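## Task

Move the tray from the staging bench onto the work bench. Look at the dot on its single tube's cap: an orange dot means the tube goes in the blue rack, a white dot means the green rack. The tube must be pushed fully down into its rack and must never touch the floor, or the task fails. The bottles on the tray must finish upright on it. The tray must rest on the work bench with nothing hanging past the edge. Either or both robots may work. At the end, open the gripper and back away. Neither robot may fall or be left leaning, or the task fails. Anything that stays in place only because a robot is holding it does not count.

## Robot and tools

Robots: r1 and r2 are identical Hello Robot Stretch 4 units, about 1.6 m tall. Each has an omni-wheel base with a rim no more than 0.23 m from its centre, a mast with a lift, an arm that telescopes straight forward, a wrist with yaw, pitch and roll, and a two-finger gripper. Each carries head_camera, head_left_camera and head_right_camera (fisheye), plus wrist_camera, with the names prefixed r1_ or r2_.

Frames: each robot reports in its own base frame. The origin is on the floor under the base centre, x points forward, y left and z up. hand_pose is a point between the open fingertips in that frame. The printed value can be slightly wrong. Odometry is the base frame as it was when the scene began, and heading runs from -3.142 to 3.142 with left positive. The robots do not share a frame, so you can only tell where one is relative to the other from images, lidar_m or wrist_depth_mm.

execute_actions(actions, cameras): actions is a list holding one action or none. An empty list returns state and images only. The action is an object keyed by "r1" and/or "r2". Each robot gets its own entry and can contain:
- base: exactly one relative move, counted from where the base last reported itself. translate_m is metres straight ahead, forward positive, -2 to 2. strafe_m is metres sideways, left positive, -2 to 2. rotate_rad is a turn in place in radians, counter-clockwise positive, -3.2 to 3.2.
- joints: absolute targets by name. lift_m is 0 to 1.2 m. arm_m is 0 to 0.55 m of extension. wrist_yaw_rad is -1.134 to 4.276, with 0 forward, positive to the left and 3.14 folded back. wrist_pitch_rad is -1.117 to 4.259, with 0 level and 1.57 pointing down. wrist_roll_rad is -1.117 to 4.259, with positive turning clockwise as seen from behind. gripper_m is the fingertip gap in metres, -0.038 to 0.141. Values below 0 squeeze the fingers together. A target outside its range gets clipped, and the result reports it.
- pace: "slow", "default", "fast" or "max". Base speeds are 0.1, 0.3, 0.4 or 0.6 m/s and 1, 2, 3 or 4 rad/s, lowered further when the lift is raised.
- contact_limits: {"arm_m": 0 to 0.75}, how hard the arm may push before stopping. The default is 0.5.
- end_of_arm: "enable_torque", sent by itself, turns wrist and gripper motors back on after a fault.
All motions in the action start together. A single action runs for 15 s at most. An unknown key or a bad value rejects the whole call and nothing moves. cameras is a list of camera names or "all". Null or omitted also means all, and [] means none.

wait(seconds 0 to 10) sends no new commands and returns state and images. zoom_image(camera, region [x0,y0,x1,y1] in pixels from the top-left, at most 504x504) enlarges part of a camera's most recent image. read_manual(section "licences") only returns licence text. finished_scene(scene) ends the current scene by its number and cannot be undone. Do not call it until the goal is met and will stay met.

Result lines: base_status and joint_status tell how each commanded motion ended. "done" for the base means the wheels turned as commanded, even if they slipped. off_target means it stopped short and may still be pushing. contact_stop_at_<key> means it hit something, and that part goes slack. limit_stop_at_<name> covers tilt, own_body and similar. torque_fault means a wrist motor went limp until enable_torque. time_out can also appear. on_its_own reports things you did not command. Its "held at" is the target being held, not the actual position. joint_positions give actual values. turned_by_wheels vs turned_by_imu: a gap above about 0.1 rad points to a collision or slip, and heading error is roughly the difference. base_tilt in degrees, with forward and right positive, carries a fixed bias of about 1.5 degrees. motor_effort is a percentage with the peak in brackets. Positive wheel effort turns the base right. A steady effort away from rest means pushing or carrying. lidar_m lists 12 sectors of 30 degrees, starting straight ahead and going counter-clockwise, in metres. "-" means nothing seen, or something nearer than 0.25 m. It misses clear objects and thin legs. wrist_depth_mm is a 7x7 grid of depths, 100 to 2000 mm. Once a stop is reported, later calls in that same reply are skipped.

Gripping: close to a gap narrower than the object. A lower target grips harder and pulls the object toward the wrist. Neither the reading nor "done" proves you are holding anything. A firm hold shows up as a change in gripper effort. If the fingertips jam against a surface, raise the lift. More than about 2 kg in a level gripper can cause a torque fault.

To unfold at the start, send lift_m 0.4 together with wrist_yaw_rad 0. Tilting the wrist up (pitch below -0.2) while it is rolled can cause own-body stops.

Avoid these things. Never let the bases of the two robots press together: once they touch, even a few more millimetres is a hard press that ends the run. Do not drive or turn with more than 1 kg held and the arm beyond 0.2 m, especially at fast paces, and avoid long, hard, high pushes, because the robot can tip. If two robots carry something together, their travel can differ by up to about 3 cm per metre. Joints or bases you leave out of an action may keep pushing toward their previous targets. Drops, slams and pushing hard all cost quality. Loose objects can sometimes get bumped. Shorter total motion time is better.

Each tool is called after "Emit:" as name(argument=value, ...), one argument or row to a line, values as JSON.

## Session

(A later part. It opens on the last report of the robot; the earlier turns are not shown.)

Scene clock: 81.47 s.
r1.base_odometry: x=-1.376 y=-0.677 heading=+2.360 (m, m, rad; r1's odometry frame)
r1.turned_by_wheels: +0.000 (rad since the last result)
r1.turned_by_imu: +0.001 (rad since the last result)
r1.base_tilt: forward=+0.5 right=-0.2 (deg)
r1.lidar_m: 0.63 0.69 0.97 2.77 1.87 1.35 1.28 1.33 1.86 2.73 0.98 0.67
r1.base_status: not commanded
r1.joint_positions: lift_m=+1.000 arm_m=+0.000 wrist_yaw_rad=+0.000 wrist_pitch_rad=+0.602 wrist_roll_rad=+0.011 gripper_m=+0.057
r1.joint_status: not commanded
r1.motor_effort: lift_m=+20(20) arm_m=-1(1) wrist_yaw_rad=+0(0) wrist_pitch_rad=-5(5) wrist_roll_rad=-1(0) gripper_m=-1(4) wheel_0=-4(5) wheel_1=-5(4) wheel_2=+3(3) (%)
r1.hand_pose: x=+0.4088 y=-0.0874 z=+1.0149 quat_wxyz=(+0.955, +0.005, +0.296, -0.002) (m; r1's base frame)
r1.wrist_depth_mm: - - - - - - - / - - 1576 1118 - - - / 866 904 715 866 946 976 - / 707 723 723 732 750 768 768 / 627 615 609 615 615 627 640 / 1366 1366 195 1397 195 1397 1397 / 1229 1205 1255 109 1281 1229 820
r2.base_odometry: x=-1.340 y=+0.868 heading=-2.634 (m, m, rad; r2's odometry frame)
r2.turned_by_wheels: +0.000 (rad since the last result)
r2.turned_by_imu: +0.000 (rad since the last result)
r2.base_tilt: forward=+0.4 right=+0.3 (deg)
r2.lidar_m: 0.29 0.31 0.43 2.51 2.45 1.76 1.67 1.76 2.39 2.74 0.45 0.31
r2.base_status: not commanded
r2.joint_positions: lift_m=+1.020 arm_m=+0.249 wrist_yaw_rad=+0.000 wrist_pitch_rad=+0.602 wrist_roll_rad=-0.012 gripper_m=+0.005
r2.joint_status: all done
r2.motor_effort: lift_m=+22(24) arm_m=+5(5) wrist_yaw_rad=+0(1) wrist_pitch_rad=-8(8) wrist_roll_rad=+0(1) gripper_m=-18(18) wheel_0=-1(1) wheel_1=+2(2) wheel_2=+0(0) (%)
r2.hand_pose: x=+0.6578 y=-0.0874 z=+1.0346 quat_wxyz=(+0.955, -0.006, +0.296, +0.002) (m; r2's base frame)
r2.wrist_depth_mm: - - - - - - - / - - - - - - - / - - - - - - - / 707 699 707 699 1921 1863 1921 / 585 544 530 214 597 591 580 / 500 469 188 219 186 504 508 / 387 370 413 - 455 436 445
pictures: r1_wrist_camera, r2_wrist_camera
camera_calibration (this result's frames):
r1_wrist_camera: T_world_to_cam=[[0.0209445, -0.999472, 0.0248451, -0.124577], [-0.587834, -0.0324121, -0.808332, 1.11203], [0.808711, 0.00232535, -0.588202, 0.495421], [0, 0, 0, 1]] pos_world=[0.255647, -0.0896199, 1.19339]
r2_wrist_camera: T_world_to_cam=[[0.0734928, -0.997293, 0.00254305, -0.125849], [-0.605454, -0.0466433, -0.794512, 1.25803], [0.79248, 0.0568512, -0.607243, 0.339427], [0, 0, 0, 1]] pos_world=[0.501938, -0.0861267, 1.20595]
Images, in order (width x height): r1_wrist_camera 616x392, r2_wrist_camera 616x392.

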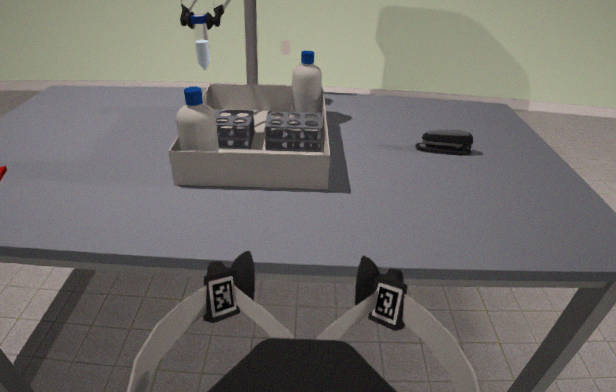

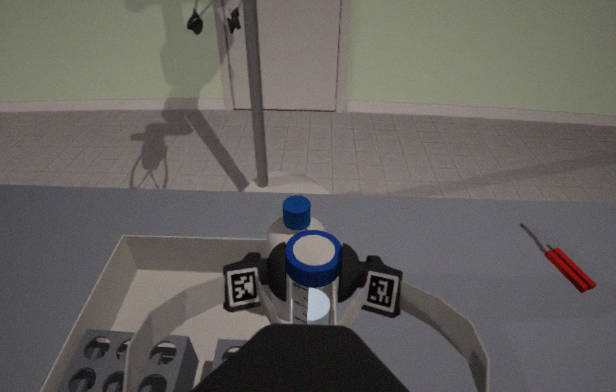

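Emit:
execute_actions(
  actions=[
    {"r2":{"base":{"translate_m":-0.1},"joints":{"lift_m":1.15,"arm_m":0.1}},"r1":{"base":{"strafe_m":-1.8}}},
  ],
  cameras=[],
)

Emit:
execute_actions(
  actions=[
    {"r2":{"base":{"strafe_m":2}},"r1":{"base":{"strafe_m":-1.8}}},
  ],
  cameras=[],
)

Emit:
execute_actions(
  actions=[
    {"r2":{"base":{"strafe_m":1.6},"joints":{"lift_m":1.02}}},
  ],
  cameras=["r2_wrist_camera","r1_wrist_camera","r1_head_camera","r2_head_camera"],
)

Scene clock: 100.13 s.
r1.base_odometry: x=-0.109 y=+0.600 heading=+2.360 (m, m, rad; r1's odometry frame)
r1.turned_by_wheels: +0.000 (rad since the last result)
r1.turned_by_imu: -0.008 (rad since the last result)
r1.base_tilt: forward=+0.6 right=-0.1 (deg)
r1.lidar_m: 3.41 1.54 1.25 2.65 1.84 1.35 1.26 1.34 1.84 4.14 0.99 0.92
r1.base_status: done
r1.joint_positions: lift_m=+1.000 arm_m=+0.000 wrist_yaw_rad=+0.000 wrist_pitch_rad=+0.602 wrist_roll_rad=+0.011 gripper_m=+0.057
r1.joint_status: not commanded
r1.motor_effort: lift_m=+20(20) arm_m=-1(1) wrist_yaw_rad=+0(0) wrist_pitch_rad=-5(4) wrist_roll_rad=-1(0) gripper_m=-5(2) wheel_0=+3(13) wheel_1=-1(13) wheel_2=+0(3) (%)
r1.hand_pose: x=+0.4088 y=-0.0874 z=+1.0149 quat_wxyz=(+0.955, +0.005, +0.296, -0.002) (m; r1's base frame)
r1.wrist_depth_mm: - - - - - - - / - - - - - - - / - - - - - 1229 1008 / 1921 - - - - - 809 / 1576 1661 1618 1708 1661 1661 1499 / 1336 1366 195 1397 196 1464 788 / 1229 1205 1255 109 1255 1229 1229
r2.base_odometry: x=-1.253 y=+0.916 heading=-2.634 (m, m, rad; r2's odometry frame)
r2.turned_by_wheels: +0.000 (rad since the last result)
r2.turned_by_imu: -0.003 (rad since the last result)
r2.base_tilt: forward=+0.4 right=+0.4 (deg)
r2.lidar_m: 0.40 0.42 0.58 2.53 2.32 1.67 1.58 1.64 2.21 2.72 0.59 0.43
r2.base_status: done
r2.joint_positions: lift_m=+1.150 arm_m=+0.101 wrist_yaw_rad=+0.000 wrist_pitch_rad=+0.602 wrist_roll_rad=-0.012 gripper_m=+0.005
r2.joint_status: all done
r2.motor_effort: lift_m=+22(22) arm_m=-5(5) wrist_yaw_rad=+2(1) wrist_pitch_rad=-8(8) wrist_roll_rad=+0(0) gripper_m=-19(17) wheel_0=-3(6) wheel_1=+0(7) wheel_2=+1(10) (%)
r2.hand_pose: x=+0.5095 y=-0.0874 z=+1.1646 quat_wxyz=(+0.955, -0.006, +0.297, +0.002) (m; r2's base frame)
r2.wrist_depth_mm: - - - - - - - / - - - - - - - / - - - - - - - / 917 917 931 878 904 917 - / 759 759 759 214 778 768 759 / 640 609 187 219 187 661 647 / 574 504 569 - 585 564 580
pictures: none
No camera images: the call's "cameras" was empty. Leave "cameras" out to get every camera's image.

Scene clock: 108.13 s.
r1.base_odometry: x=+1.159 y=+1.878 heading=+2.360 (m, m, rad; r1's odometry frame)
r1.turned_by_wheels: +0.000 (rad since the last result)
r1.turned_by_imu: -0.009 (rad since the last result)
r1.base_tilt: forward=+0.6 right=-0.3 (deg)
r1.lidar_m: 0.70 0.73 0.98 2.95 1.85 1.30 1.23 1.28 1.75 2.36 2.40 0.73
r1.base_status: done
r1.joint_positions: lift_m=+1.000 arm_m=+0.000 wrist_yaw_rad=+0.000 wrist_pitch_rad=+0.602 wrist_roll_rad=+0.011 gripper_m=+0.057
r1.joint_status: not commanded
r1.motor_effort: lift_m=+20(20) arm_m=-1(1) wrist_yaw_rad=-1(0) wrist_pitch_rad=-5(4) wrist_roll_rad=+0(0) gripper_m=-3(3) wheel_0=+3(15) wheel_1=-4(13) wheel_2=+0(0) (%)
r1.hand_pose: x=+0.4088 y=-0.0874 z=+1.0149 quat_wxyz=(+0.955, +0.005, +0.296, -0.002) (m; r1's base frame)
r1.wrist_depth_mm: - - - - - - - / 1229 1205 1229 - - - - / 878 904 917 904 1042 - - / 707 707 732 741 759 - - / 1499 715 647 699 647 1756 1756 / 1336 1397 195 1464 196 1430 1499 / 1205 1182 1255 109 1205 1255 1308
r2.base_odometry: x=-0.282 y=-0.832 heading=-2.634 (m, m, rad; r2's odometry frame)
r2.turned_by_wheels: +0.000 (rad since the last result)
r2.turned_by_imu: +0.005 (rad since the last result)
r2.base_tilt: forward=+0.4 right=+0.3 (deg)
r2.lidar_m: 3.15 0.67 0.63 1.48 2.27 1.68 1.60 1.69 2.30 1.57 1.29 3.27
r2.base_status: done
r2.joint_positions: lift_m=+1.150 arm_m=+0.101 wrist_yaw_rad=+0.000 wrist_pitch_rad=+0.602 wrist_roll_rad=-0.012 gripper_m=+0.005
r2.joint_status: not commanded
r2.motor_effort: lift_m=+22(22) arm_m=-5(5) wrist_yaw_rad=+2(2) wrist_pitch_rad=-9(8) wrist_roll_rad=-1(1) gripper_m=-19(19) wheel_0=-2(9) wheel_1=+0(11) wheel_2=+0(1) (%)
r2.hand_pose: x=+0.5095 y=-0.0874 z=+1.1646 quat_wxyz=(+0.955, -0.006, +0.297, +0.002) (m; r2's base frame)
r2.wrist_depth_mm: - - - - - - - / - - - - - - - / - - - - - - - / 917 - - - - - - / 788 1661 1808 214 1808 1756 1756 / 1397 1464 188 218 186 1499 1537 / 1336 1308 1366 - 1366 1308 1336
pictures: none
No camera images: the call's "cameras" was empty. Leave "cameras" out to get every camera's image.

Scene clock: 114.80 s.
r1.base_odometry: x=+1.159 y=+1.878 heading=+2.360 (m, m, rad; r1's odometry frame)
r1.turned_by_wheels: +0.000 (rad since the last result)
r1.turned_by_imu: +0.002 (rad since the last result)
r1.base_tilt: forward=+0.6 right=-0.3 (deg)
r1.lidar_m: 0.70 0.74 0.97 2.93 1.83 1.31 1.23 1.29 1.78 2.34 2.42 0.73
r1.base_status: not commanded
r1.joint_positions: lift_m=+1.000 arm_m=+0.000 wrist_yaw_rad=+0.000 wrist_pitch_rad=+0.602 wrist_roll_rad=+0.011 gripper_m=+0.057
r1.joint_status: not commanded
r1.motor_effort: lift_m=+20(20) arm_m=-1(1) wrist_yaw_rad=+0(1) wrist_pitch_rad=-5(5) wrist_roll_rad=+0(0) gripper_m=-2(1) wheel_0=+3(3) wheel_1=-4(4) wheel_2=+0(0) (%)
r1.hand_pose: x=+0.4088 y=-0.0874 z=+1.0149 quat_wxyz=(+0.955, +0.005, +0.296, -0.002) (m; r1's base frame)
r1.wrist_depth_mm: - - - - - - - / 1205 1205 1229 - - - - / 878 878 904 917 1060 - - / 707 715 723 741 759 - - / 1499 707 654 707 647 1661 1708 / 1366 1397 195 1430 195 1464 1464 / 1205 1205 1281 109 1205 1229 1308
r2.base_odometry: x=+0.496 y=-2.230 heading=-2.634 (m, m, rad; r2's odometry frame)
r2.turned_by_wheels: +0.000 (rad since the last result)
r2.turned_by_imu: +0.004 (rad since the last result)
r2.base_tilt: forward=+0.4 right=+0.3 (deg)
r2.lidar_m: 0.37 0.40 0.56 2.40 2.32 1.68 1.61 1.66 2.31 2.81 0.55 0.39
r2.base_status: done
r2.joint_positions: lift_m=+1.020 arm_m=+0.101 wrist_yaw_rad=+0.000 wrist_pitch_rad=+0.602 wrist_roll_rad=-0.012 gripper_m=+0.005
r2.joint_status: all done
r2.motor_effort: lift_m=+17(22) arm_m=-5(5) wrist_yaw_rad=-1(1) wrist_pitch_rad=-8(8) wrist_roll_rad=-1(1) gripper_m=-20(21) wheel_0=+0(9) wheel_1=-2(9) wheel_2=+0(1) (%)
r2.hand_pose: x=+0.5095 y=-0.0874 z=+1.0350 quat_wxyz=(+0.955, -0.006, +0.297, +0.002) (m; r2's base frame)
r2.wrist_depth_mm: - - - - - - - / - - - - - - - / - - 854 878 - - - / 1921 707 707 707 707 715 707 / 580 569 554 214 591 591 585 / 492 504 187 219 186 508 504 / 445 433 452 - 459 439 449
pictures: r1_head_camera, r1_wrist_camera, r2_head_camera, r2_wrist_camera
camera_calibration (this result's frames):
r1_wrist_camera: T_world_to_cam=[[0.0209638, -0.999471, 0.024845, -0.12458], [-0.587833, -0.0324234, -0.808332, 1.11203], [0.808711, 0.00234105, -0.588202, 0.495421], [0, 0, 0, 1]] pos_world=[0.255648, -0.0896183, 1.19339]
r2_wrist_camera: T_world_to_cam=[[0.0732233, -0.997312, 0.00253348, -0.114871], [-0.605571, -0.0464795, -0.794433, 1.16852], [0.792415, 0.0566368, -0.607347, 0.457287], [0, 0, 0, 1]] pos_world=[0.353675, -0.0861489, 1.20634]
Images, in order (width x height): r1_head_camera 420x560, r1_wrist_camera 616x392, r2_head_camera 420x560, r2_wrist_camera 616x392.

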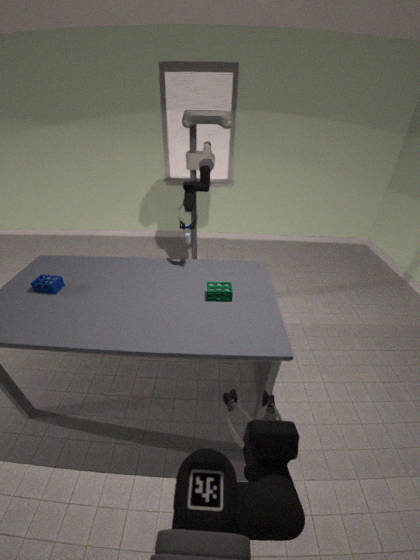

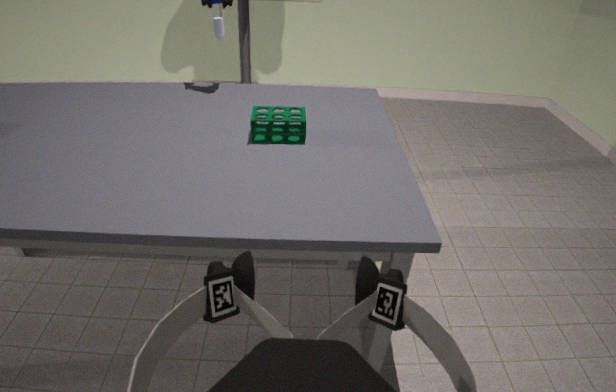

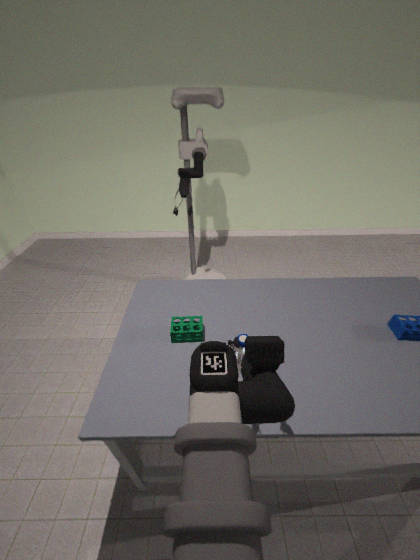

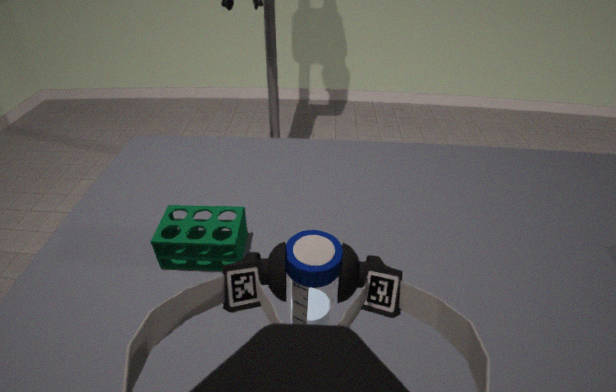

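Emit:
execute_actions(
  actions=[
    {"r2":{"base":{"strafe_m":0.18},"joints":{"lift_m":0.96,"arm_m":0.35}},"r1":{"base":{"strafe_m":-0.35},"joints":{"arm_m":0.5,"lift_m":0.85,"wrist_yaw_rad":1.0,"wrist_pitch_rad":0.3}}},
  ],
  cameras=["r2_wrist_camera","r1_wrist_camera","r1_head_camera"],
)

Scene clock: 125.03 s.
r1.base_odometry: x=+1.406 y=+2.126 heading=+2.360 (m, m, rad; r1's odometry frame)
r1.turned_by_wheels: +0.000 (rad since the last result)
r1.turned_by_imu: +0.000 (rad since the last result)
r1.base_tilt: forward=+0.6 right=-0.3 (deg)
r1.lidar_m: 0.70 0.74 1.03 3.32 1.81 1.30 1.22 1.27 1.76 1.97 2.05 2.72
r1.base_status: done
r1.joint_positions: lift_m=+0.850 arm_m=+0.499 wrist_yaw_rad=+1.000 wrist_pitch_rad=+0.302 wrist_roll_rad=+0.011 gripper_m=+0.057
r1.joint_status: all done
r1.motor_effort: lift_m=+17(20) arm_m=+5(7) wrist_yaw_rad=-1(4) wrist_pitch_rad=-6(12) wrist_roll_rad=+0(1) gripper_m=-5(4) wheel_0=+2(12) wheel_1=-3(12) wheel_2=+0(2) (%)
r1.hand_pose: x=+0.8925 y=+0.1845 z=+0.9426 quat_wxyz=(+0.868, -0.067, +0.135, +0.473) (m; r1's base frame)
r1.wrist_depth_mm: - - - - - 508 473 / - - - - - 512 - / - - - - - - - / 1060 904 931 960 976 - - / 699 634 647 661 676 683 1042 / 521 484 195 504 196 521 521 / 1308 387 415 109 413 413 427
r2.base_odometry: x=+0.583 y=-2.388 heading=-2.635 (m, m, rad; r2's odometry frame)
r2.turned_by_wheels: +0.000 (rad since the last result)
r2.turned_by_imu: -0.001 (rad since the last result)
r2.base_tilt: forward=+0.4 right=+0.3 (deg)
r2.lidar_m: 0.36 0.40 2.27 2.22 2.32 1.69 1.61 1.67 2.28 3.03 0.52 0.38
r2.base_status: done
r2.joint_positions: lift_m=+0.960 arm_m=+0.349 wrist_yaw_rad=+0.000 wrist_pitch_rad=+0.602 wrist_roll_rad=-0.012 gripper_m=+0.005
r2.joint_status: all done
r2.motor_effort: lift_m=+18(20) arm_m=+5(7) wrist_yaw_rad=-2(2) wrist_pitch_rad=-7(8) wrist_roll_rad=-1(1) gripper_m=-19(18) wheel_0=-1(8) wheel_1=-2(7) wheel_2=+0(0) (%)
r2.hand_pose: x=+0.7578 y=-0.0874 z=+0.9750 quat_wxyz=(+0.955, -0.006, +0.296, +0.002) (m; r2's base frame)
r2.wrist_depth_mm: 480 - - - - - - / - 488 - - - - - / - - - - - - - / 1808 1756 609 615 609 615 615 / 1537 508 508 214 517 512 512 / 1255 430 187 219 187 436 439 / 384 373 387 - 389 379 387
pictures: r1_head_camera, r1_wrist_camera, r2_wrist_camera
camera_calibration (this result's frames):
r1_wrist_camera: T_world_to_cam=[[0.847849, -0.529392, 0.0299457, -0.690651], [-0.147354, -0.289494, -0.945769, 1.13061], [0.509352, 0.797457, -0.323456, -0.0679884], [0, 0, 0, 1]] pos_world=[0.786798, 0.0158992, 1.06799]
r2_wrist_camera: T_world_to_cam=[[0.0734548, -0.997295, 0.00253861, -0.133021], [-0.605504, -0.0466202, -0.794475, 1.27118], [0.792445, 0.0568209, -0.607291, 0.224061], [0, 0, 0, 1]] pos_world=[0.601923, -0.0861298, 1.14633]
Images, in order (width x height): r1_head_camera 420x560, r1_wrist_camera 616x392, r2_wrist_camera 616x392.

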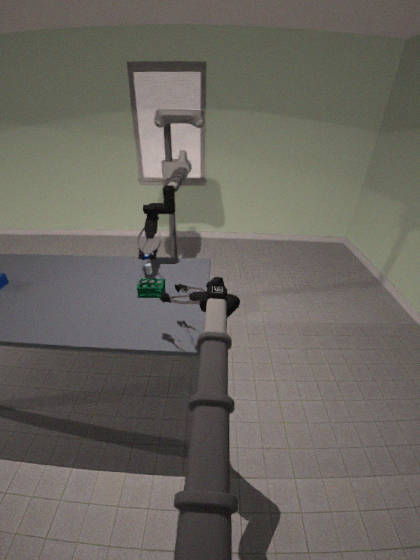

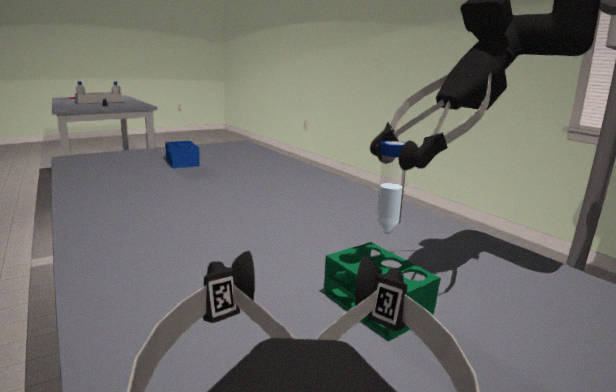

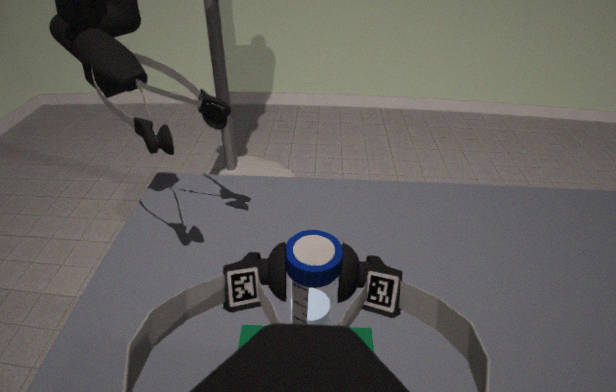

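Emit:
execute_actions(
  actions=[
    {"r2":{"base":{"strafe_m":0.005},"joints":{"lift_m":0.925},"pace":"slow"},"r1":{"joints":{"wrist_yaw_rad":0.8}}},
  ],
  cameras=["r1_wrist_camera"],
)

Scene clock: 130.20 s.
r1.base_odometry: x=+1.406 y=+2.126 heading=+2.360 (m, m, rad; r1's odometry frame)
r1.turned_by_wheels: +0.000 (rad since the last result)
r1.turned_by_imu: +0.001 (rad since the last result)
r1.base_tilt: forward=+0.7 right=-0.2 (deg)
r1.lidar_m: 0.72 0.76 1.02 3.32 1.85 1.29 1.23 1.25 1.75 1.98 2.04 2.75
r1.base_status: not commanded
r1.joint_positions: lift_m=+0.850 arm_m=+0.499 wrist_yaw_rad=+0.800 wrist_pitch_rad=+0.302 wrist_roll_rad=+0.011 gripper_m=+0.057
r1.joint_status: all done
r1.motor_effort: lift_m=+17(17) arm_m=+5(5) wrist_yaw_rad=-1(5) wrist_pitch_rad=-6(6) wrist_roll_rad=-1(1) gripper_m=-3(4) wheel_0=+2(2) wheel_1=-3(3) wheel_2=+0(0) (%)
r1.hand_pose: x=+0.9247 y=+0.1367 z=+0.9426 quat_wxyz=(+0.911, -0.054, +0.141, +0.384) (m; r1's base frame)
r1.wrist_depth_mm: - - - - 569 591 788 / - - - - 564 - - / - - - - - - - / 891 891 931 878 - - - / 621 634 647 535 676 683 - / 473 488 194 484 196 517 574 / 392 387 413 109 415 413 1464
r2.base_odometry: x=+0.585 y=-2.392 heading=-2.635 (m, m, rad; r2's odometry frame)
r2.turned_by_wheels: +0.000 (rad since the last result)
r2.turned_by_imu: -0.001 (rad since the last result)
r2.base_tilt: forward=+0.4 right=+0.3 (deg)
r2.lidar_m: 0.36 0.37 2.30 2.22 2.31 1.69 1.61 1.64 2.29 3.02 0.52 0.39
r2.base_status: done
r2.joint_positions: lift_m=+0.925 arm_m=+0.349 wrist_yaw_rad=+0.000 wrist_pitch_rad=+0.602 wrist_roll_rad=-0.012 gripper_m=+0.005
r2.joint_status: all done
r2.motor_effort: lift_m=+17(18) arm_m=+5(5) wrist_yaw_rad=-1(1) wrist_pitch_rad=-9(8) wrist_roll_rad=-1(1) gripper_m=-18(21) wheel_0=-3(7) wheel_1=+2(1) wheel_2=+0(1) (%)
r2.hand_pose: x=+0.7578 y=-0.0874 z=+0.9400 quat_wxyz=(+0.955, -0.006, +0.296, +0.002) (m; r2's base frame)
r2.wrist_depth_mm: 442 - - - - - - / - - - - - - - / - - - - - - - / 1756 603 554 554 559 559 559 / 1430 462 462 214 466 466 466 / 418 394 188 219 186 394 394 / 349 340 355 - 347 343 351
pictures: r1_wrist_camera
camera_calibration (this result's frames):
r1_wrist_camera: T_world_to_cam=[[0.726038, -0.687002, 0.0299457, -0.609033], [-0.201833, -0.254526, -0.945769, 1.16712], [0.657367, 0.680621, -0.323455, -0.167175], [0, 0, 0, 1]] pos_world=[0.78764, -0.0075605, 1.06799]
Images, in order (width x height): r1_wrist_camera 616x392.

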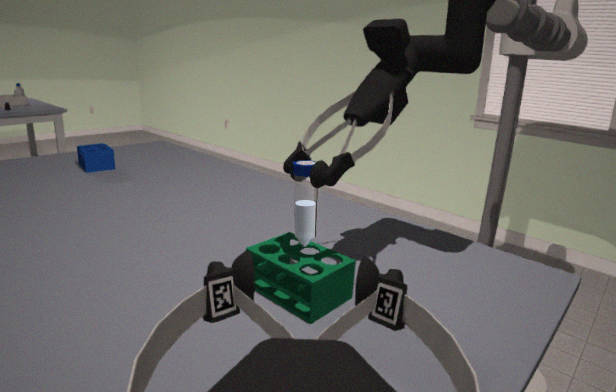

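Emit:
execute_actions(
  actions=[
    {"r2":{"joints":{"lift_m":0.868},"pace":"slow"}},
  ],
  cameras=["r1_wrist_camera"],
)

Scene clock: 135.33 s.
r1.base_odometry: x=+1.406 y=+2.126 heading=+2.360 (m, m, rad; r1's odometry frame)
r1.turned_by_wheels: +0.000 (rad since the last result)
r1.turned_by_imu: +0.002 (rad since the last result)
r1.base_tilt: forward=+0.6 right=-0.3 (deg)
r1.lidar_m: 0.72 0.76 1.00 3.32 1.85 1.29 1.23 1.27 1.75 1.98 2.06 2.77
r1.base_status: not commanded
r1.joint_positions: lift_m=+0.850 arm_m=+0.499 wrist_yaw_rad=+0.800 wrist_pitch_rad=+0.302 wrist_roll_rad=+0.011 gripper_m=+0.057
r1.joint_status: not commanded
r1.motor_effort: lift_m=+17(17) arm_m=+5(4) wrist_yaw_rad=-2(1) wrist_pitch_rad=-6(6) wrist_roll_rad=+0(1) gripper_m=-2(2) wheel_0=+2(2) wheel_1=-3(3) wheel_2=+0(0) (%)
r1.hand_pose: x=+0.9247 y=+0.1367 z=+0.9426 quat_wxyz=(+0.911, -0.054, +0.141, +0.384) (m; r1's base frame)
r1.wrist_depth_mm: - - - - - 559 917 / - - - - 569 960 - / - - - - - - - / 878 904 931 820 - - - / 615 634 647 535 676 683 - / 473 484 195 488 195 517 574 / 392 389 413 109 413 410 1397
r2.base_odometry: x=+0.585 y=-2.392 heading=-2.635 (m, m, rad; r2's odometry frame)
r2.turned_by_wheels: +0.000 (rad since the last result)
r2.turned_by_imu: -0.001 (rad since the last result)
r2.base_tilt: forward=+0.4 right=+0.3 (deg)
r2.lidar_m: 0.37 0.39 2.32 2.23 2.31 1.69 1.60 1.65 2.31 3.02 0.54 0.40
r2.base_status: not commanded
r2.joint_positions: lift_m=+0.869 arm_m=+0.349 wrist_yaw_rad=+0.001 wrist_pitch_rad=+0.586 wrist_roll_rad=-0.012 gripper_m=+0.005
r2.joint_status: all done
r2.on_its_own: wrist_pitch_rad is at rest, and its effort (+38) is outside its rest range (-23 to +23)
r2.motor_effort: lift_m=+10(13) arm_m=+5(5) wrist_yaw_rad=-6(3) wrist_pitch_rad=+38(38) wrist_roll_rad=-1(1) gripper_m=-16(18) wheel_0=-2(3) wheel_1=+2(2) wheel_2=+0(0) (%)
r2.hand_pose: x=+0.7605 y=-0.0872 z=+0.8875 quat_wxyz=(+0.957, -0.006, +0.289, +0.002) (m; r2's base frame)
r2.wrist_depth_mm: - - - - - - - / - - - - - - - / - - - - - - - / 1708 496 492 473 500 500 500 / 1336 404 413 213 413 415 410 / 342 343 190 220 185 347 347 / 303 297 301 - 300 300 306
pictures: r1_wrist_camera
camera_calibration (this result's frames):
r1_wrist_camera: T_world_to_cam=[[0.726038, -0.687002, 0.0299457, -0.609032], [-0.201833, -0.254526, -0.945769, 1.16712], [0.657367, 0.680621, -0.323455, -0.167175], [0, 0, 0, 1]] pos_world=[0.78764, -0.0075605, 1.06799]
Images, in order (width x height): r1_wrist_camera 616x392.

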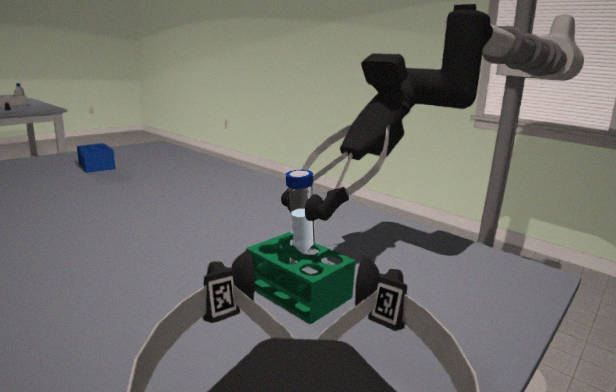

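Jammed. Raise and look.

Emit:
execute_actions(
  actions=[
    {"r2":{"joints":{"lift_m":0.885},"pace":"slow"}},
  ],
  cameras=["r1_wrist_camera","r2_wrist_camera","r1_head_camera"],
)

Emit:
zoom_image(
  camera="r1_wrist_camera",
  region=[230,150,390,310],
)

Emit:
zoom_image(
  camera="r1_head_camera",
  region=[110,240,190,310],
)

Scene clock: 146.27 s.
r1.base_odometry: x=+1.406 y=+2.126 heading=+2.360 (m, m, rad; r1's odometry frame)
r1.turned_by_wheels: +0.000 (rad since the last result)
r1.turned_by_imu: +0.001 (rad since the last result)
r1.base_tilt: forward=+0.6 right=-0.3 (deg)
r1.lidar_m: 0.71 0.75 0.98 3.32 1.83 1.30 1.22 1.27 1.77 1.98 2.04 2.76
r1.base_status: not commanded
r1.joint_positions: lift_m=+0.850 arm_m=+0.499 wrist_yaw_rad=+0.800 wrist_pitch_rad=+0.302 wrist_roll_rad=+0.011 gripper_m=+0.057
r1.joint_status: not commanded
r1.motor_effort: lift_m=+17(17) arm_m=+4(5) wrist_yaw_rad=-2(0) wrist_pitch_rad=-6(6) wrist_roll_rad=+0(0) gripper_m=-2(2) wheel_0=+2(2) wheel_1=-3(3) wheel_2=+0(0) (%)
r1.hand_pose: x=+0.9247 y=+0.1367 z=+0.9426 quat_wxyz=(+0.911, -0.054, +0.141, +0.384) (m; r1's base frame)
r1.wrist_depth_mm: - - - - - 559 878 / - - - - 574 1008 - / - - - - - - - / 878 904 917 809 - - - / 621 634 647 525 683 683 - / 473 488 195 488 195 517 574 / 394 389 413 109 413 413 1430
r2.base_odometry: x=+0.585 y=-2.392 heading=-2.635 (m, m, rad; r2's odometry frame)
r2.turned_by_wheels: +0.000 (rad since the last result)
r2.turned_by_imu: -0.001 (rad since the last result)
r2.base_tilt: forward=+0.4 right=+0.4 (deg)
r2.lidar_m: 0.35 0.39 2.33 2.21 2.30 1.69 1.59 1.66 2.32 3.03 0.54 0.39
r2.base_status: not commanded
r2.joint_positions: lift_m=+0.885 arm_m=+0.349 wrist_yaw_rad=+0.001 wrist_pitch_rad=+0.602 wrist_roll_rad=-0.012 gripper_m=+0.005
r2.joint_status: all done
r2.motor_effort: lift_m=+22(22) arm_m=+5(5) wrist_yaw_rad=-4(4) wrist_pitch_rad=-7(38) wrist_roll_rad=+0(0) gripper_m=-17(17) wheel_0=-2(2) wheel_1=+2(2) wheel_2=+0(0) (%)
r2.hand_pose: x=+0.7580 y=-0.0873 z=+0.8997 quat_wxyz=(+0.955, -0.006, +0.296, +0.002) (m; r2's base frame)
r2.wrist_depth_mm: - - - - - - - / - - - - - - - / - - 615 - - - - / 1708 488 496 469 488 496 492 / 1397 410 410 213 410 410 410 / 343 349 190 220 187 351 351 / 309 303 304 - 303 303 309
pictures: r1_head_camera, r1_wrist_camera, r2_wrist_camera
camera_calibration (this result's frames):
r1_wrist_camera: T_world_to_cam=[[0.726038, -0.687002, 0.0299458, -0.609033], [-0.201833, -0.254526, -0.945769, 1.16712], [0.657368, 0.680621, -0.323455, -0.167175], [0, 0, 0, 1]] pos_world=[0.78764, -0.00756052, 1.06799]
r2_wrist_camera: T_world_to_cam=[[0.0738447, -0.997267, 0.00254715, -0.133048], [-0.605117, -0.0468371, -0.794758, 1.21144], [0.792704, 0.0571473, -0.606922, 0.177686], [0, 0, 0, 1]] pos_world=[0.602036, -0.0860979, 1.07098]
Images, in order (width x height): r1_head_camera 420x560, r1_wrist_camera 616x392, r2_wrist_camera 616x392.

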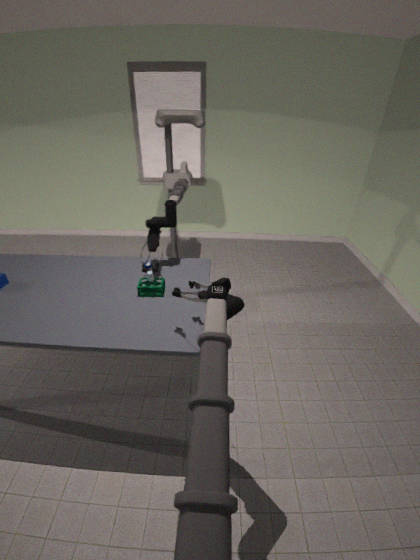

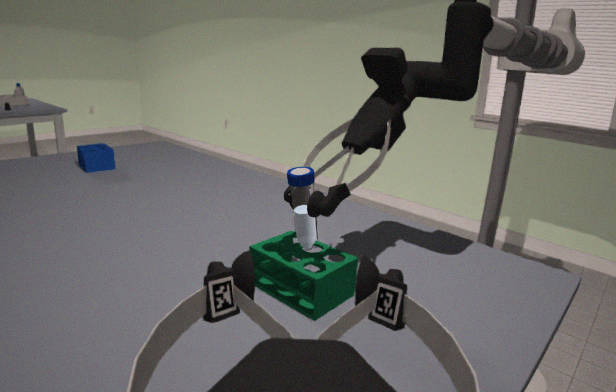

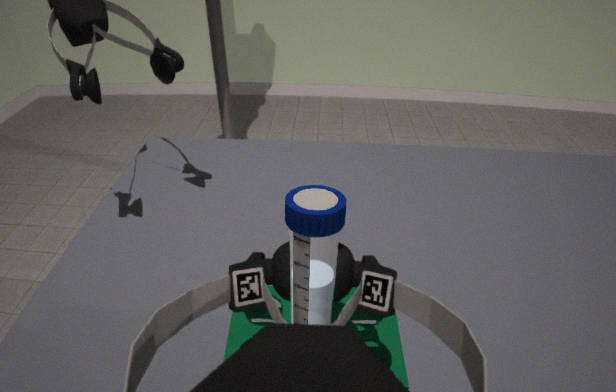

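Region (230, 150, 390, 310) of r1_wrist_camera's 616x392 image, scaled by 3.150.

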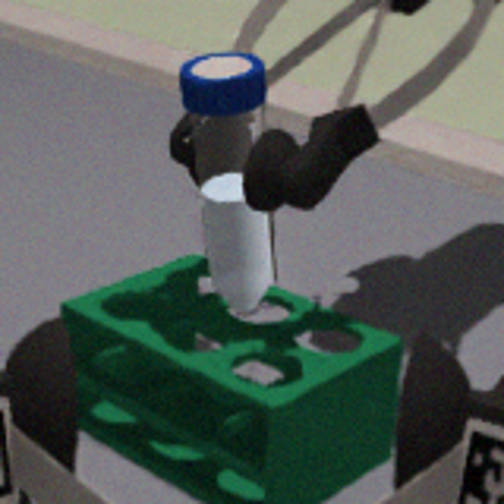

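Region (110, 240, 190, 310) of r1_head_camera's 420x560 image, scaled by 6.300, with more detail than that image has; it fills the top 441 rows of this view, and the rest is white.

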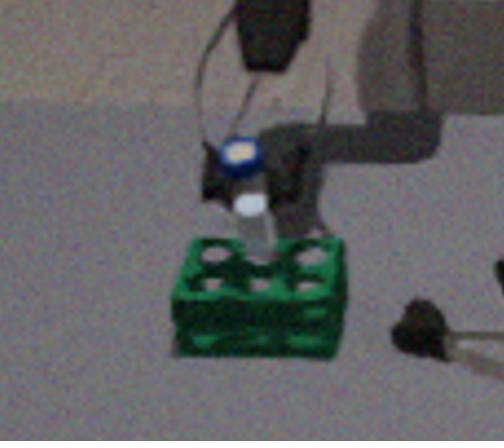

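Emit:
execute_actions(
  actions=[
    {"r2":{"joints":{"arm_m":0.337},"pace":"slow"}},
  ],
  cameras=[],
)

Emit:
execute_actions(
  actions=[
    {"r2":{"joints":{"lift_m":0.86},"pace":"slow"}},
  ],
  cameras=["r1_wrist_camera"],
)

Emit:
zoom_image(
  camera="r1_wrist_camera",
  region=[230,150,390,310],
)

Scene clock: 154.53 s.
r1.base_odometry: x=+1.406 y=+2.126 heading=+2.360 (m, m, rad; r1's odometry frame)
r1.turned_by_wheels: +0.000 (rad since the last result)
r1.turned_by_imu: +0.001 (rad since the last result)
r1.base_tilt: forward=+0.4 right=-0.2 (deg)
r1.lidar_m: 0.70 0.75 1.00 3.32 1.82 1.29 1.22 1.26 1.74 1.98 2.06 2.75
r1.base_status: not commanded
r1.joint_positions: lift_m=+0.850 arm_m=+0.499 wrist_yaw_rad=+0.800 wrist_pitch_rad=+0.302 wrist_roll_rad=+0.011 gripper_m=+0.057
r1.joint_status: not commanded
r1.motor_effort: lift_m=+17(17) arm_m=+4(5) wrist_yaw_rad=+0(0) wrist_pitch_rad=-6(6) wrist_roll_rad=-1(0) gripper_m=-2(3) wheel_0=+2(2) wheel_1=-3(3) wheel_2=+0(0) (%)
r1.hand_pose: x=+0.9247 y=+0.1367 z=+0.9426 quat_wxyz=(+0.911, -0.054, +0.141, +0.384) (m; r1's base frame)
r1.wrist_depth_mm: - - - - - 585 866 / - - - - 591 1008 - / - - - - - - - / 878 904 931 788 - - - / 615 634 647 535 676 683 - / 469 484 195 484 195 521 585 / 392 387 415 109 415 413 1430
r2.base_odometry: x=+0.585 y=-2.392 heading=-2.635 (m, m, rad; r2's odometry frame)
r2.turned_by_wheels: +0.000 (rad since the last result)
r2.turned_by_imu: -0.001 (rad since the last result)
r2.base_tilt: forward=+0.4 right=+0.3 (deg)
r2.lidar_m: 0.37 0.40 2.33 2.23 2.29 1.67 1.62 1.66 2.31 3.04 0.51 0.38
r2.base_status: not commanded
r2.joint_positions: lift_m=+0.885 arm_m=+0.338 wrist_yaw_rad=+0.001 wrist_pitch_rad=+0.602 wrist_roll_rad=-0.012 gripper_m=+0.005
r2.joint_status: all done
r2.motor_effort: lift_m=+22(22) arm_m=-5(5) wrist_yaw_rad=+1(0) wrist_pitch_rad=-7(7) wrist_roll_rad=-1(0) gripper_m=-18(17) wheel_0=-2(2) wheel_1=+2(2) wheel_2=+0(0) (%)
r2.hand_pose: x=+0.7467 y=-0.0873 z=+0.8997 quat_wxyz=(+0.955, -0.006, +0.296, +0.002) (m; r2's base frame)
r2.wrist_depth_mm: - - - - - - - / - - - - - - - / - - 609 597 - - - / 1661 492 492 473 492 488 492 / 1336 407 413 213 413 413 410 / 345 349 189 220 187 349 349 / 309 303 306 - 300 304 310
pictures: none
No camera images: the call's "cameras" was empty. Leave "cameras" out to get every camera's image.

Scene clock: 155.53 s.
r1.base_odometry: x=+1.406 y=+2.126 heading=+2.360 (m, m, rad; r1's odometry frame)
r1.turned_by_wheels: +0.000 (rad since the last result)
r1.turned_by_imu: +0.000 (rad since the last result)
r1.base_tilt: forward=+0.6 right=-0.1 (deg)
r1.lidar_m: 0.70 0.72 1.01 3.29 1.83 1.30 1.23 1.25 1.73 1.96 2.05 2.75
r1.base_status: not commanded
r1.joint_positions: lift_m=+0.850 arm_m=+0.499 wrist_yaw_rad=+0.800 wrist_pitch_rad=+0.302 wrist_roll_rad=+0.011 gripper_m=+0.057
r1.joint_status: not commanded
r1.motor_effort: lift_m=+17(17) arm_m=+4(5) wrist_yaw_rad=-1(1) wrist_pitch_rad=-6(7) wrist_roll_rad=+0(1) gripper_m=-1(3) wheel_0=+2(2) wheel_1=-3(3) wheel_2=+0(0) (%)
r1.hand_pose: x=+0.9247 y=+0.1367 z=+0.9426 quat_wxyz=(+0.911, -0.054, +0.141, +0.384) (m; r1's base frame)
r1.wrist_depth_mm: - - - - - 621 976 / - - - - 597 640 - / - - - - 603 - - / 878 904 946 866 - - - / 609 634 647 530 683 691 - / 469 484 195 484 196 521 574 / 394 384 418 109 410 410 1464
r2.base_odometry: x=+0.585 y=-2.392 heading=-2.635 (m, m, rad; r2's odometry frame)
r2.turned_by_wheels: +0.000 (rad since the last result)
r2.turned_by_imu: +0.000 (rad since the last result)
r2.base_tilt: forward=+0.4 right=+0.3 (deg)
r2.lidar_m: 0.37 0.41 2.32 2.23 2.31 1.69 1.61 1.62 2.31 3.03 0.54 0.39
r2.base_status: not commanded
r2.joint_positions: lift_m=+0.860 arm_m=+0.338 wrist_yaw_rad=+0.000 wrist_pitch_rad=+0.602 wrist_roll_rad=-0.012 gripper_m=+0.005
r2.joint_status: all done
r2.motor_effort: lift_m=+17(22) arm_m=-5(5) wrist_yaw_rad=-1(2) wrist_pitch_rad=-7(7) wrist_roll_rad=-1(0) gripper_m=-17(18) wheel_0=-2(2) wheel_1=+2(2) wheel_2=+0(0) (%)
r2.hand_pose: x=+0.7466 y=-0.0874 z=+0.8751 quat_wxyz=(+0.955, -0.006, +0.296, +0.002) (m; r2's base frame)
r2.wrist_depth_mm: - - - - - - - / - - - - - - - / - 1921 564 564 564 564 574 / 1661 452 452 439 455 452 455 / 370 377 379 213 379 377 377 / 317 319 189 221 187 324 322 / 283 278 281 - 279 281 286
pictures: r1_wrist_camera
camera_calibration (this result's frames):
r1_wrist_camera: T_world_to_cam=[[0.726038, -0.687002, 0.0299457, -0.609032], [-0.201833, -0.254526, -0.945769, 1.16712], [0.657367, 0.680621, -0.323455, -0.167175], [0, 0, 0, 1]] pos_world=[0.78764, -0.00756051, 1.06799]
Images, in order (width x height): r1_wrist_camera 616x392.

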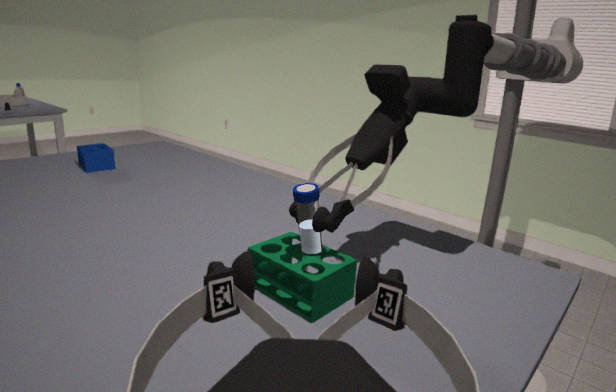

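Region (230, 150, 390, 310) of r1_wrist_camera's 616x392 image, scaled by 3.150.

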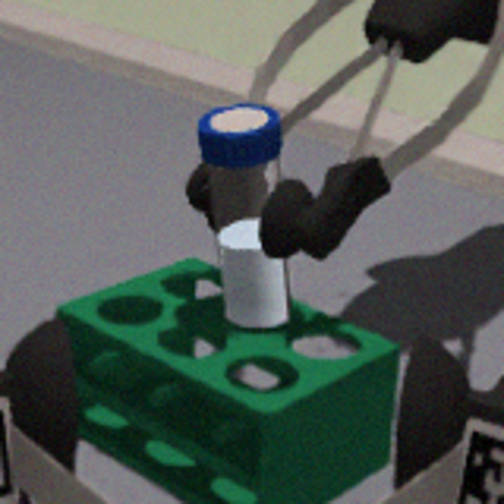

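In. Release.

Emit:
execute_actions(
  actions=[
    {"r2":{"joints":{"lift_m":0.845},"pace":"slow"}},
  ],
  cameras=[],
)

Emit:
execute_actions(
  actions=[
    {"r2":{"joints":{"gripper_m":0.07}}},
  ],
  cameras=["r1_wrist_camera","r2_wrist_camera"],
)

Scene clock: 165.87 s.
r1.base_odometry: x=+1.406 y=+2.126 heading=+2.360 (m, m, rad; r1's odometry frame)
r1.turned_by_wheels: +0.000 (rad since the last result)
r1.turned_by_imu: +0.001 (rad since the last result)
r1.base_tilt: forward=+0.6 right=-0.2 (deg)
r1.lidar_m: 0.72 0.76 0.99 3.32 1.83 1.29 1.23 1.28 1.74 1.98 2.04 2.77
r1.base_status: not commanded
r1.joint_positions: lift_m=+0.850 arm_m=+0.499 wrist_yaw_rad=+0.800 wrist_pitch_rad=+0.302 wrist_roll_rad=+0.011 gripper_m=+0.057
r1.joint_status: not commanded
r1.motor_effort: lift_m=+17(17) arm_m=+4(4) wrist_yaw_rad=-1(1) wrist_pitch_rad=-6(6) wrist_roll_rad=+0(1) gripper_m=-3(2) wheel_0=+2(2) wheel_1=-3(3) wheel_2=+0(0) (%)
r1.hand_pose: x=+0.9247 y=+0.1367 z=+0.9426 quat_wxyz=(+0.911, -0.054, +0.141, +0.384) (m; r1's base frame)
r1.wrist_depth_mm: - - - - - - - / - - - - - 634 - / - - - - 597 - - / 878 904 946 878 - - - / 609 634 647 535 676 691 - / 477 484 193 488 195 512 580 / 392 389 415 109 410 413 1430
r2.base_odometry: x=+0.585 y=-2.392 heading=-2.635 (m, m, rad; r2's odometry frame)
r2.turned_by_wheels: +0.000 (rad since the last result)
r2.turned_by_imu: -0.001 (rad since the last result)
r2.base_tilt: forward=+0.4 right=+0.3 (deg)
r2.lidar_m: 0.35 0.37 2.30 2.23 2.33 1.69 1.60 1.63 2.28 3.05 0.55 0.37
r2.base_status: not commanded
r2.joint_positions: lift_m=+0.845 arm_m=+0.338 wrist_yaw_rad=+0.000 wrist_pitch_rad=+0.602 wrist_roll_rad=-0.012 gripper_m=+0.005
r2.joint_status: all done
r2.motor_effort: lift_m=+17(12) arm_m=-5(5) wrist_yaw_rad=-1(1) wrist_pitch_rad=-7(7) wrist_roll_rad=-1(1) gripper_m=-17(17) wheel_0=-2(2) wheel_1=+2(2) wheel_2=+0(0) (%)
r2.hand_pose: x=+0.7466 y=-0.0874 z=+0.8601 quat_wxyz=(+0.955, -0.006, +0.296, +0.002) (m; r2's base frame)
r2.wrist_depth_mm: - - - - - - - / - - - - - - - / - 559 535 530 525 544 539 / 1576 427 427 413 430 427 430 / 351 355 345 212 347 359 357 / 300 304 189 220 187 306 304 / 268 264 267 - 264 266 271
pictures: none
No camera images: the call's "cameras" was empty. Leave "cameras" out to get every camera's image.

Scene clock: 167.30 s.
r1.base_odometry: x=+1.406 y=+2.126 heading=+2.360 (m, m, rad; r1's odometry frame)
r1.turned_by_wheels: +0.000 (rad since the last result)
r1.turned_by_imu: +0.001 (rad since the last result)
r1.base_tilt: forward=+0.5 right=-0.3 (deg)
r1.lidar_m: 0.72 0.74 1.00 3.29 1.83 1.28 1.22 1.29 1.70 1.97 2.05 2.76
r1.base_status: not commanded
r1.joint_positions: lift_m=+0.850 arm_m=+0.499 wrist_yaw_rad=+0.800 wrist_pitch_rad=+0.302 wrist_roll_rad=+0.011 gripper_m=+0.057
r1.joint_status: not commanded
r1.motor_effort: lift_m=+17(17) arm_m=+4(5) wrist_yaw_rad=-1(1) wrist_pitch_rad=-6(6) wrist_roll_rad=+0(0) gripper_m=-2(6) wheel_0=+2(2) wheel_1=-3(3) wheel_2=+0(0) (%)
r1.hand_pose: x=+0.9247 y=+0.1367 z=+0.9426 quat_wxyz=(+0.911, -0.054, +0.141, +0.384) (m; r1's base frame)
r1.wrist_depth_mm: - - - - - - - / - - - - - 627 - / - - - - 603 - - / 878 891 931 891 - - - / 621 627 647 535 683 691 - / 473 488 194 484 196 517 574 / 394 387 415 109 410 410 1430
r2.base_odometry: x=+0.585 y=-2.392 heading=-2.635 (m, m, rad; r2's odometry frame)
r2.turned_by_wheels: +0.000 (rad since the last result)
r2.turned_by_imu: +0.000 (rad since the last result)
r2.base_tilt: forward=+0.4 right=+0.4 (deg)
r2.lidar_m: 0.36 0.39 2.31 2.22 2.29 1.70 1.60 1.64 2.31 3.00 0.53 0.39
r2.base_status: not commanded
r2.joint_positions: lift_m=+0.845 arm_m=+0.338 wrist_yaw_rad=+0.000 wrist_pitch_rad=+0.602 wrist_roll_rad=-0.012 gripper_m=+0.070
r2.joint_status: all done
r2.motor_effort: lift_m=+17(17) arm_m=-5(5) wrist_yaw_rad=-2(1) wrist_pitch_rad=-7(7) wrist_roll_rad=-1(1) gripper_m=-2(15) wheel_0=-2(2) wheel_1=+2(2) wheel_2=+0(0) (%)
r2.hand_pose: x=+0.7466 y=-0.0874 z=+0.8601 quat_wxyz=(+0.955, -0.006, +0.296, +0.002) (m; r2's base frame)
r2.wrist_depth_mm: - - - - - - - / - - - - - - - / - 569 530 535 539 544 544 / 1661 427 427 427 433 430 436 / 353 355 334 210 340 357 355 / 301 304 229 233 226 306 304 / 268 264 266 - 266 265 271
pictures: r1_wrist_camera, r2_wrist_camera
camera_calibration (this result's frames):
r1_wrist_camera: T_world_to_cam=[[0.726038, -0.687002, 0.0299458, -0.609032], [-0.201833, -0.254526, -0.945769, 1.16712], [0.657368, 0.680621, -0.323455, -0.167175], [0, 0, 0, 1]] pos_world=[0.78764, -0.00756052, 1.06799]
r2_wrist_camera: T_world_to_cam=[[0.0733373, -0.997304, 0.002533, -0.13184], [-0.605294, -0.0465289, -0.794641, 1.17312], [0.792617, 0.0567436, -0.607074, 0.162825], [0, 0, 0, 1]] pos_world=[0.590692, -0.0861396, 1.03139]
Images, in order (width x height): r1_wrist_camera 616x392, r2_wrist_camera 616x392.

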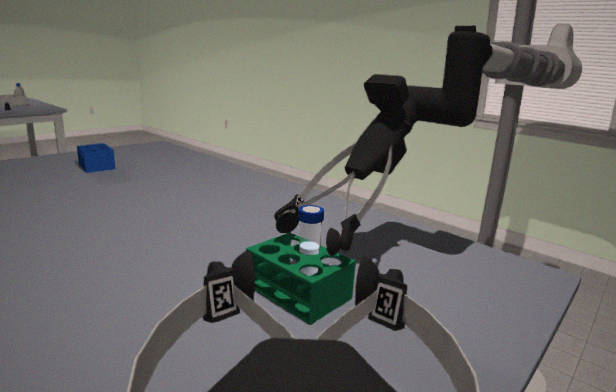

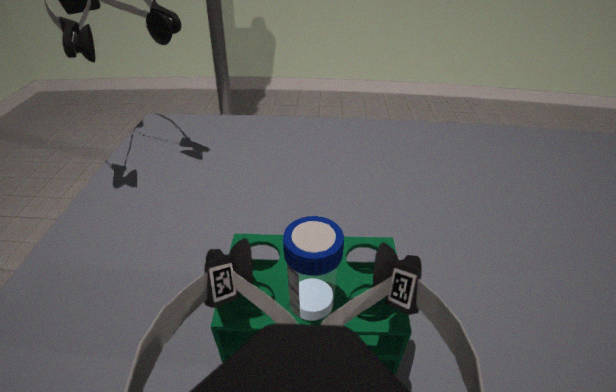

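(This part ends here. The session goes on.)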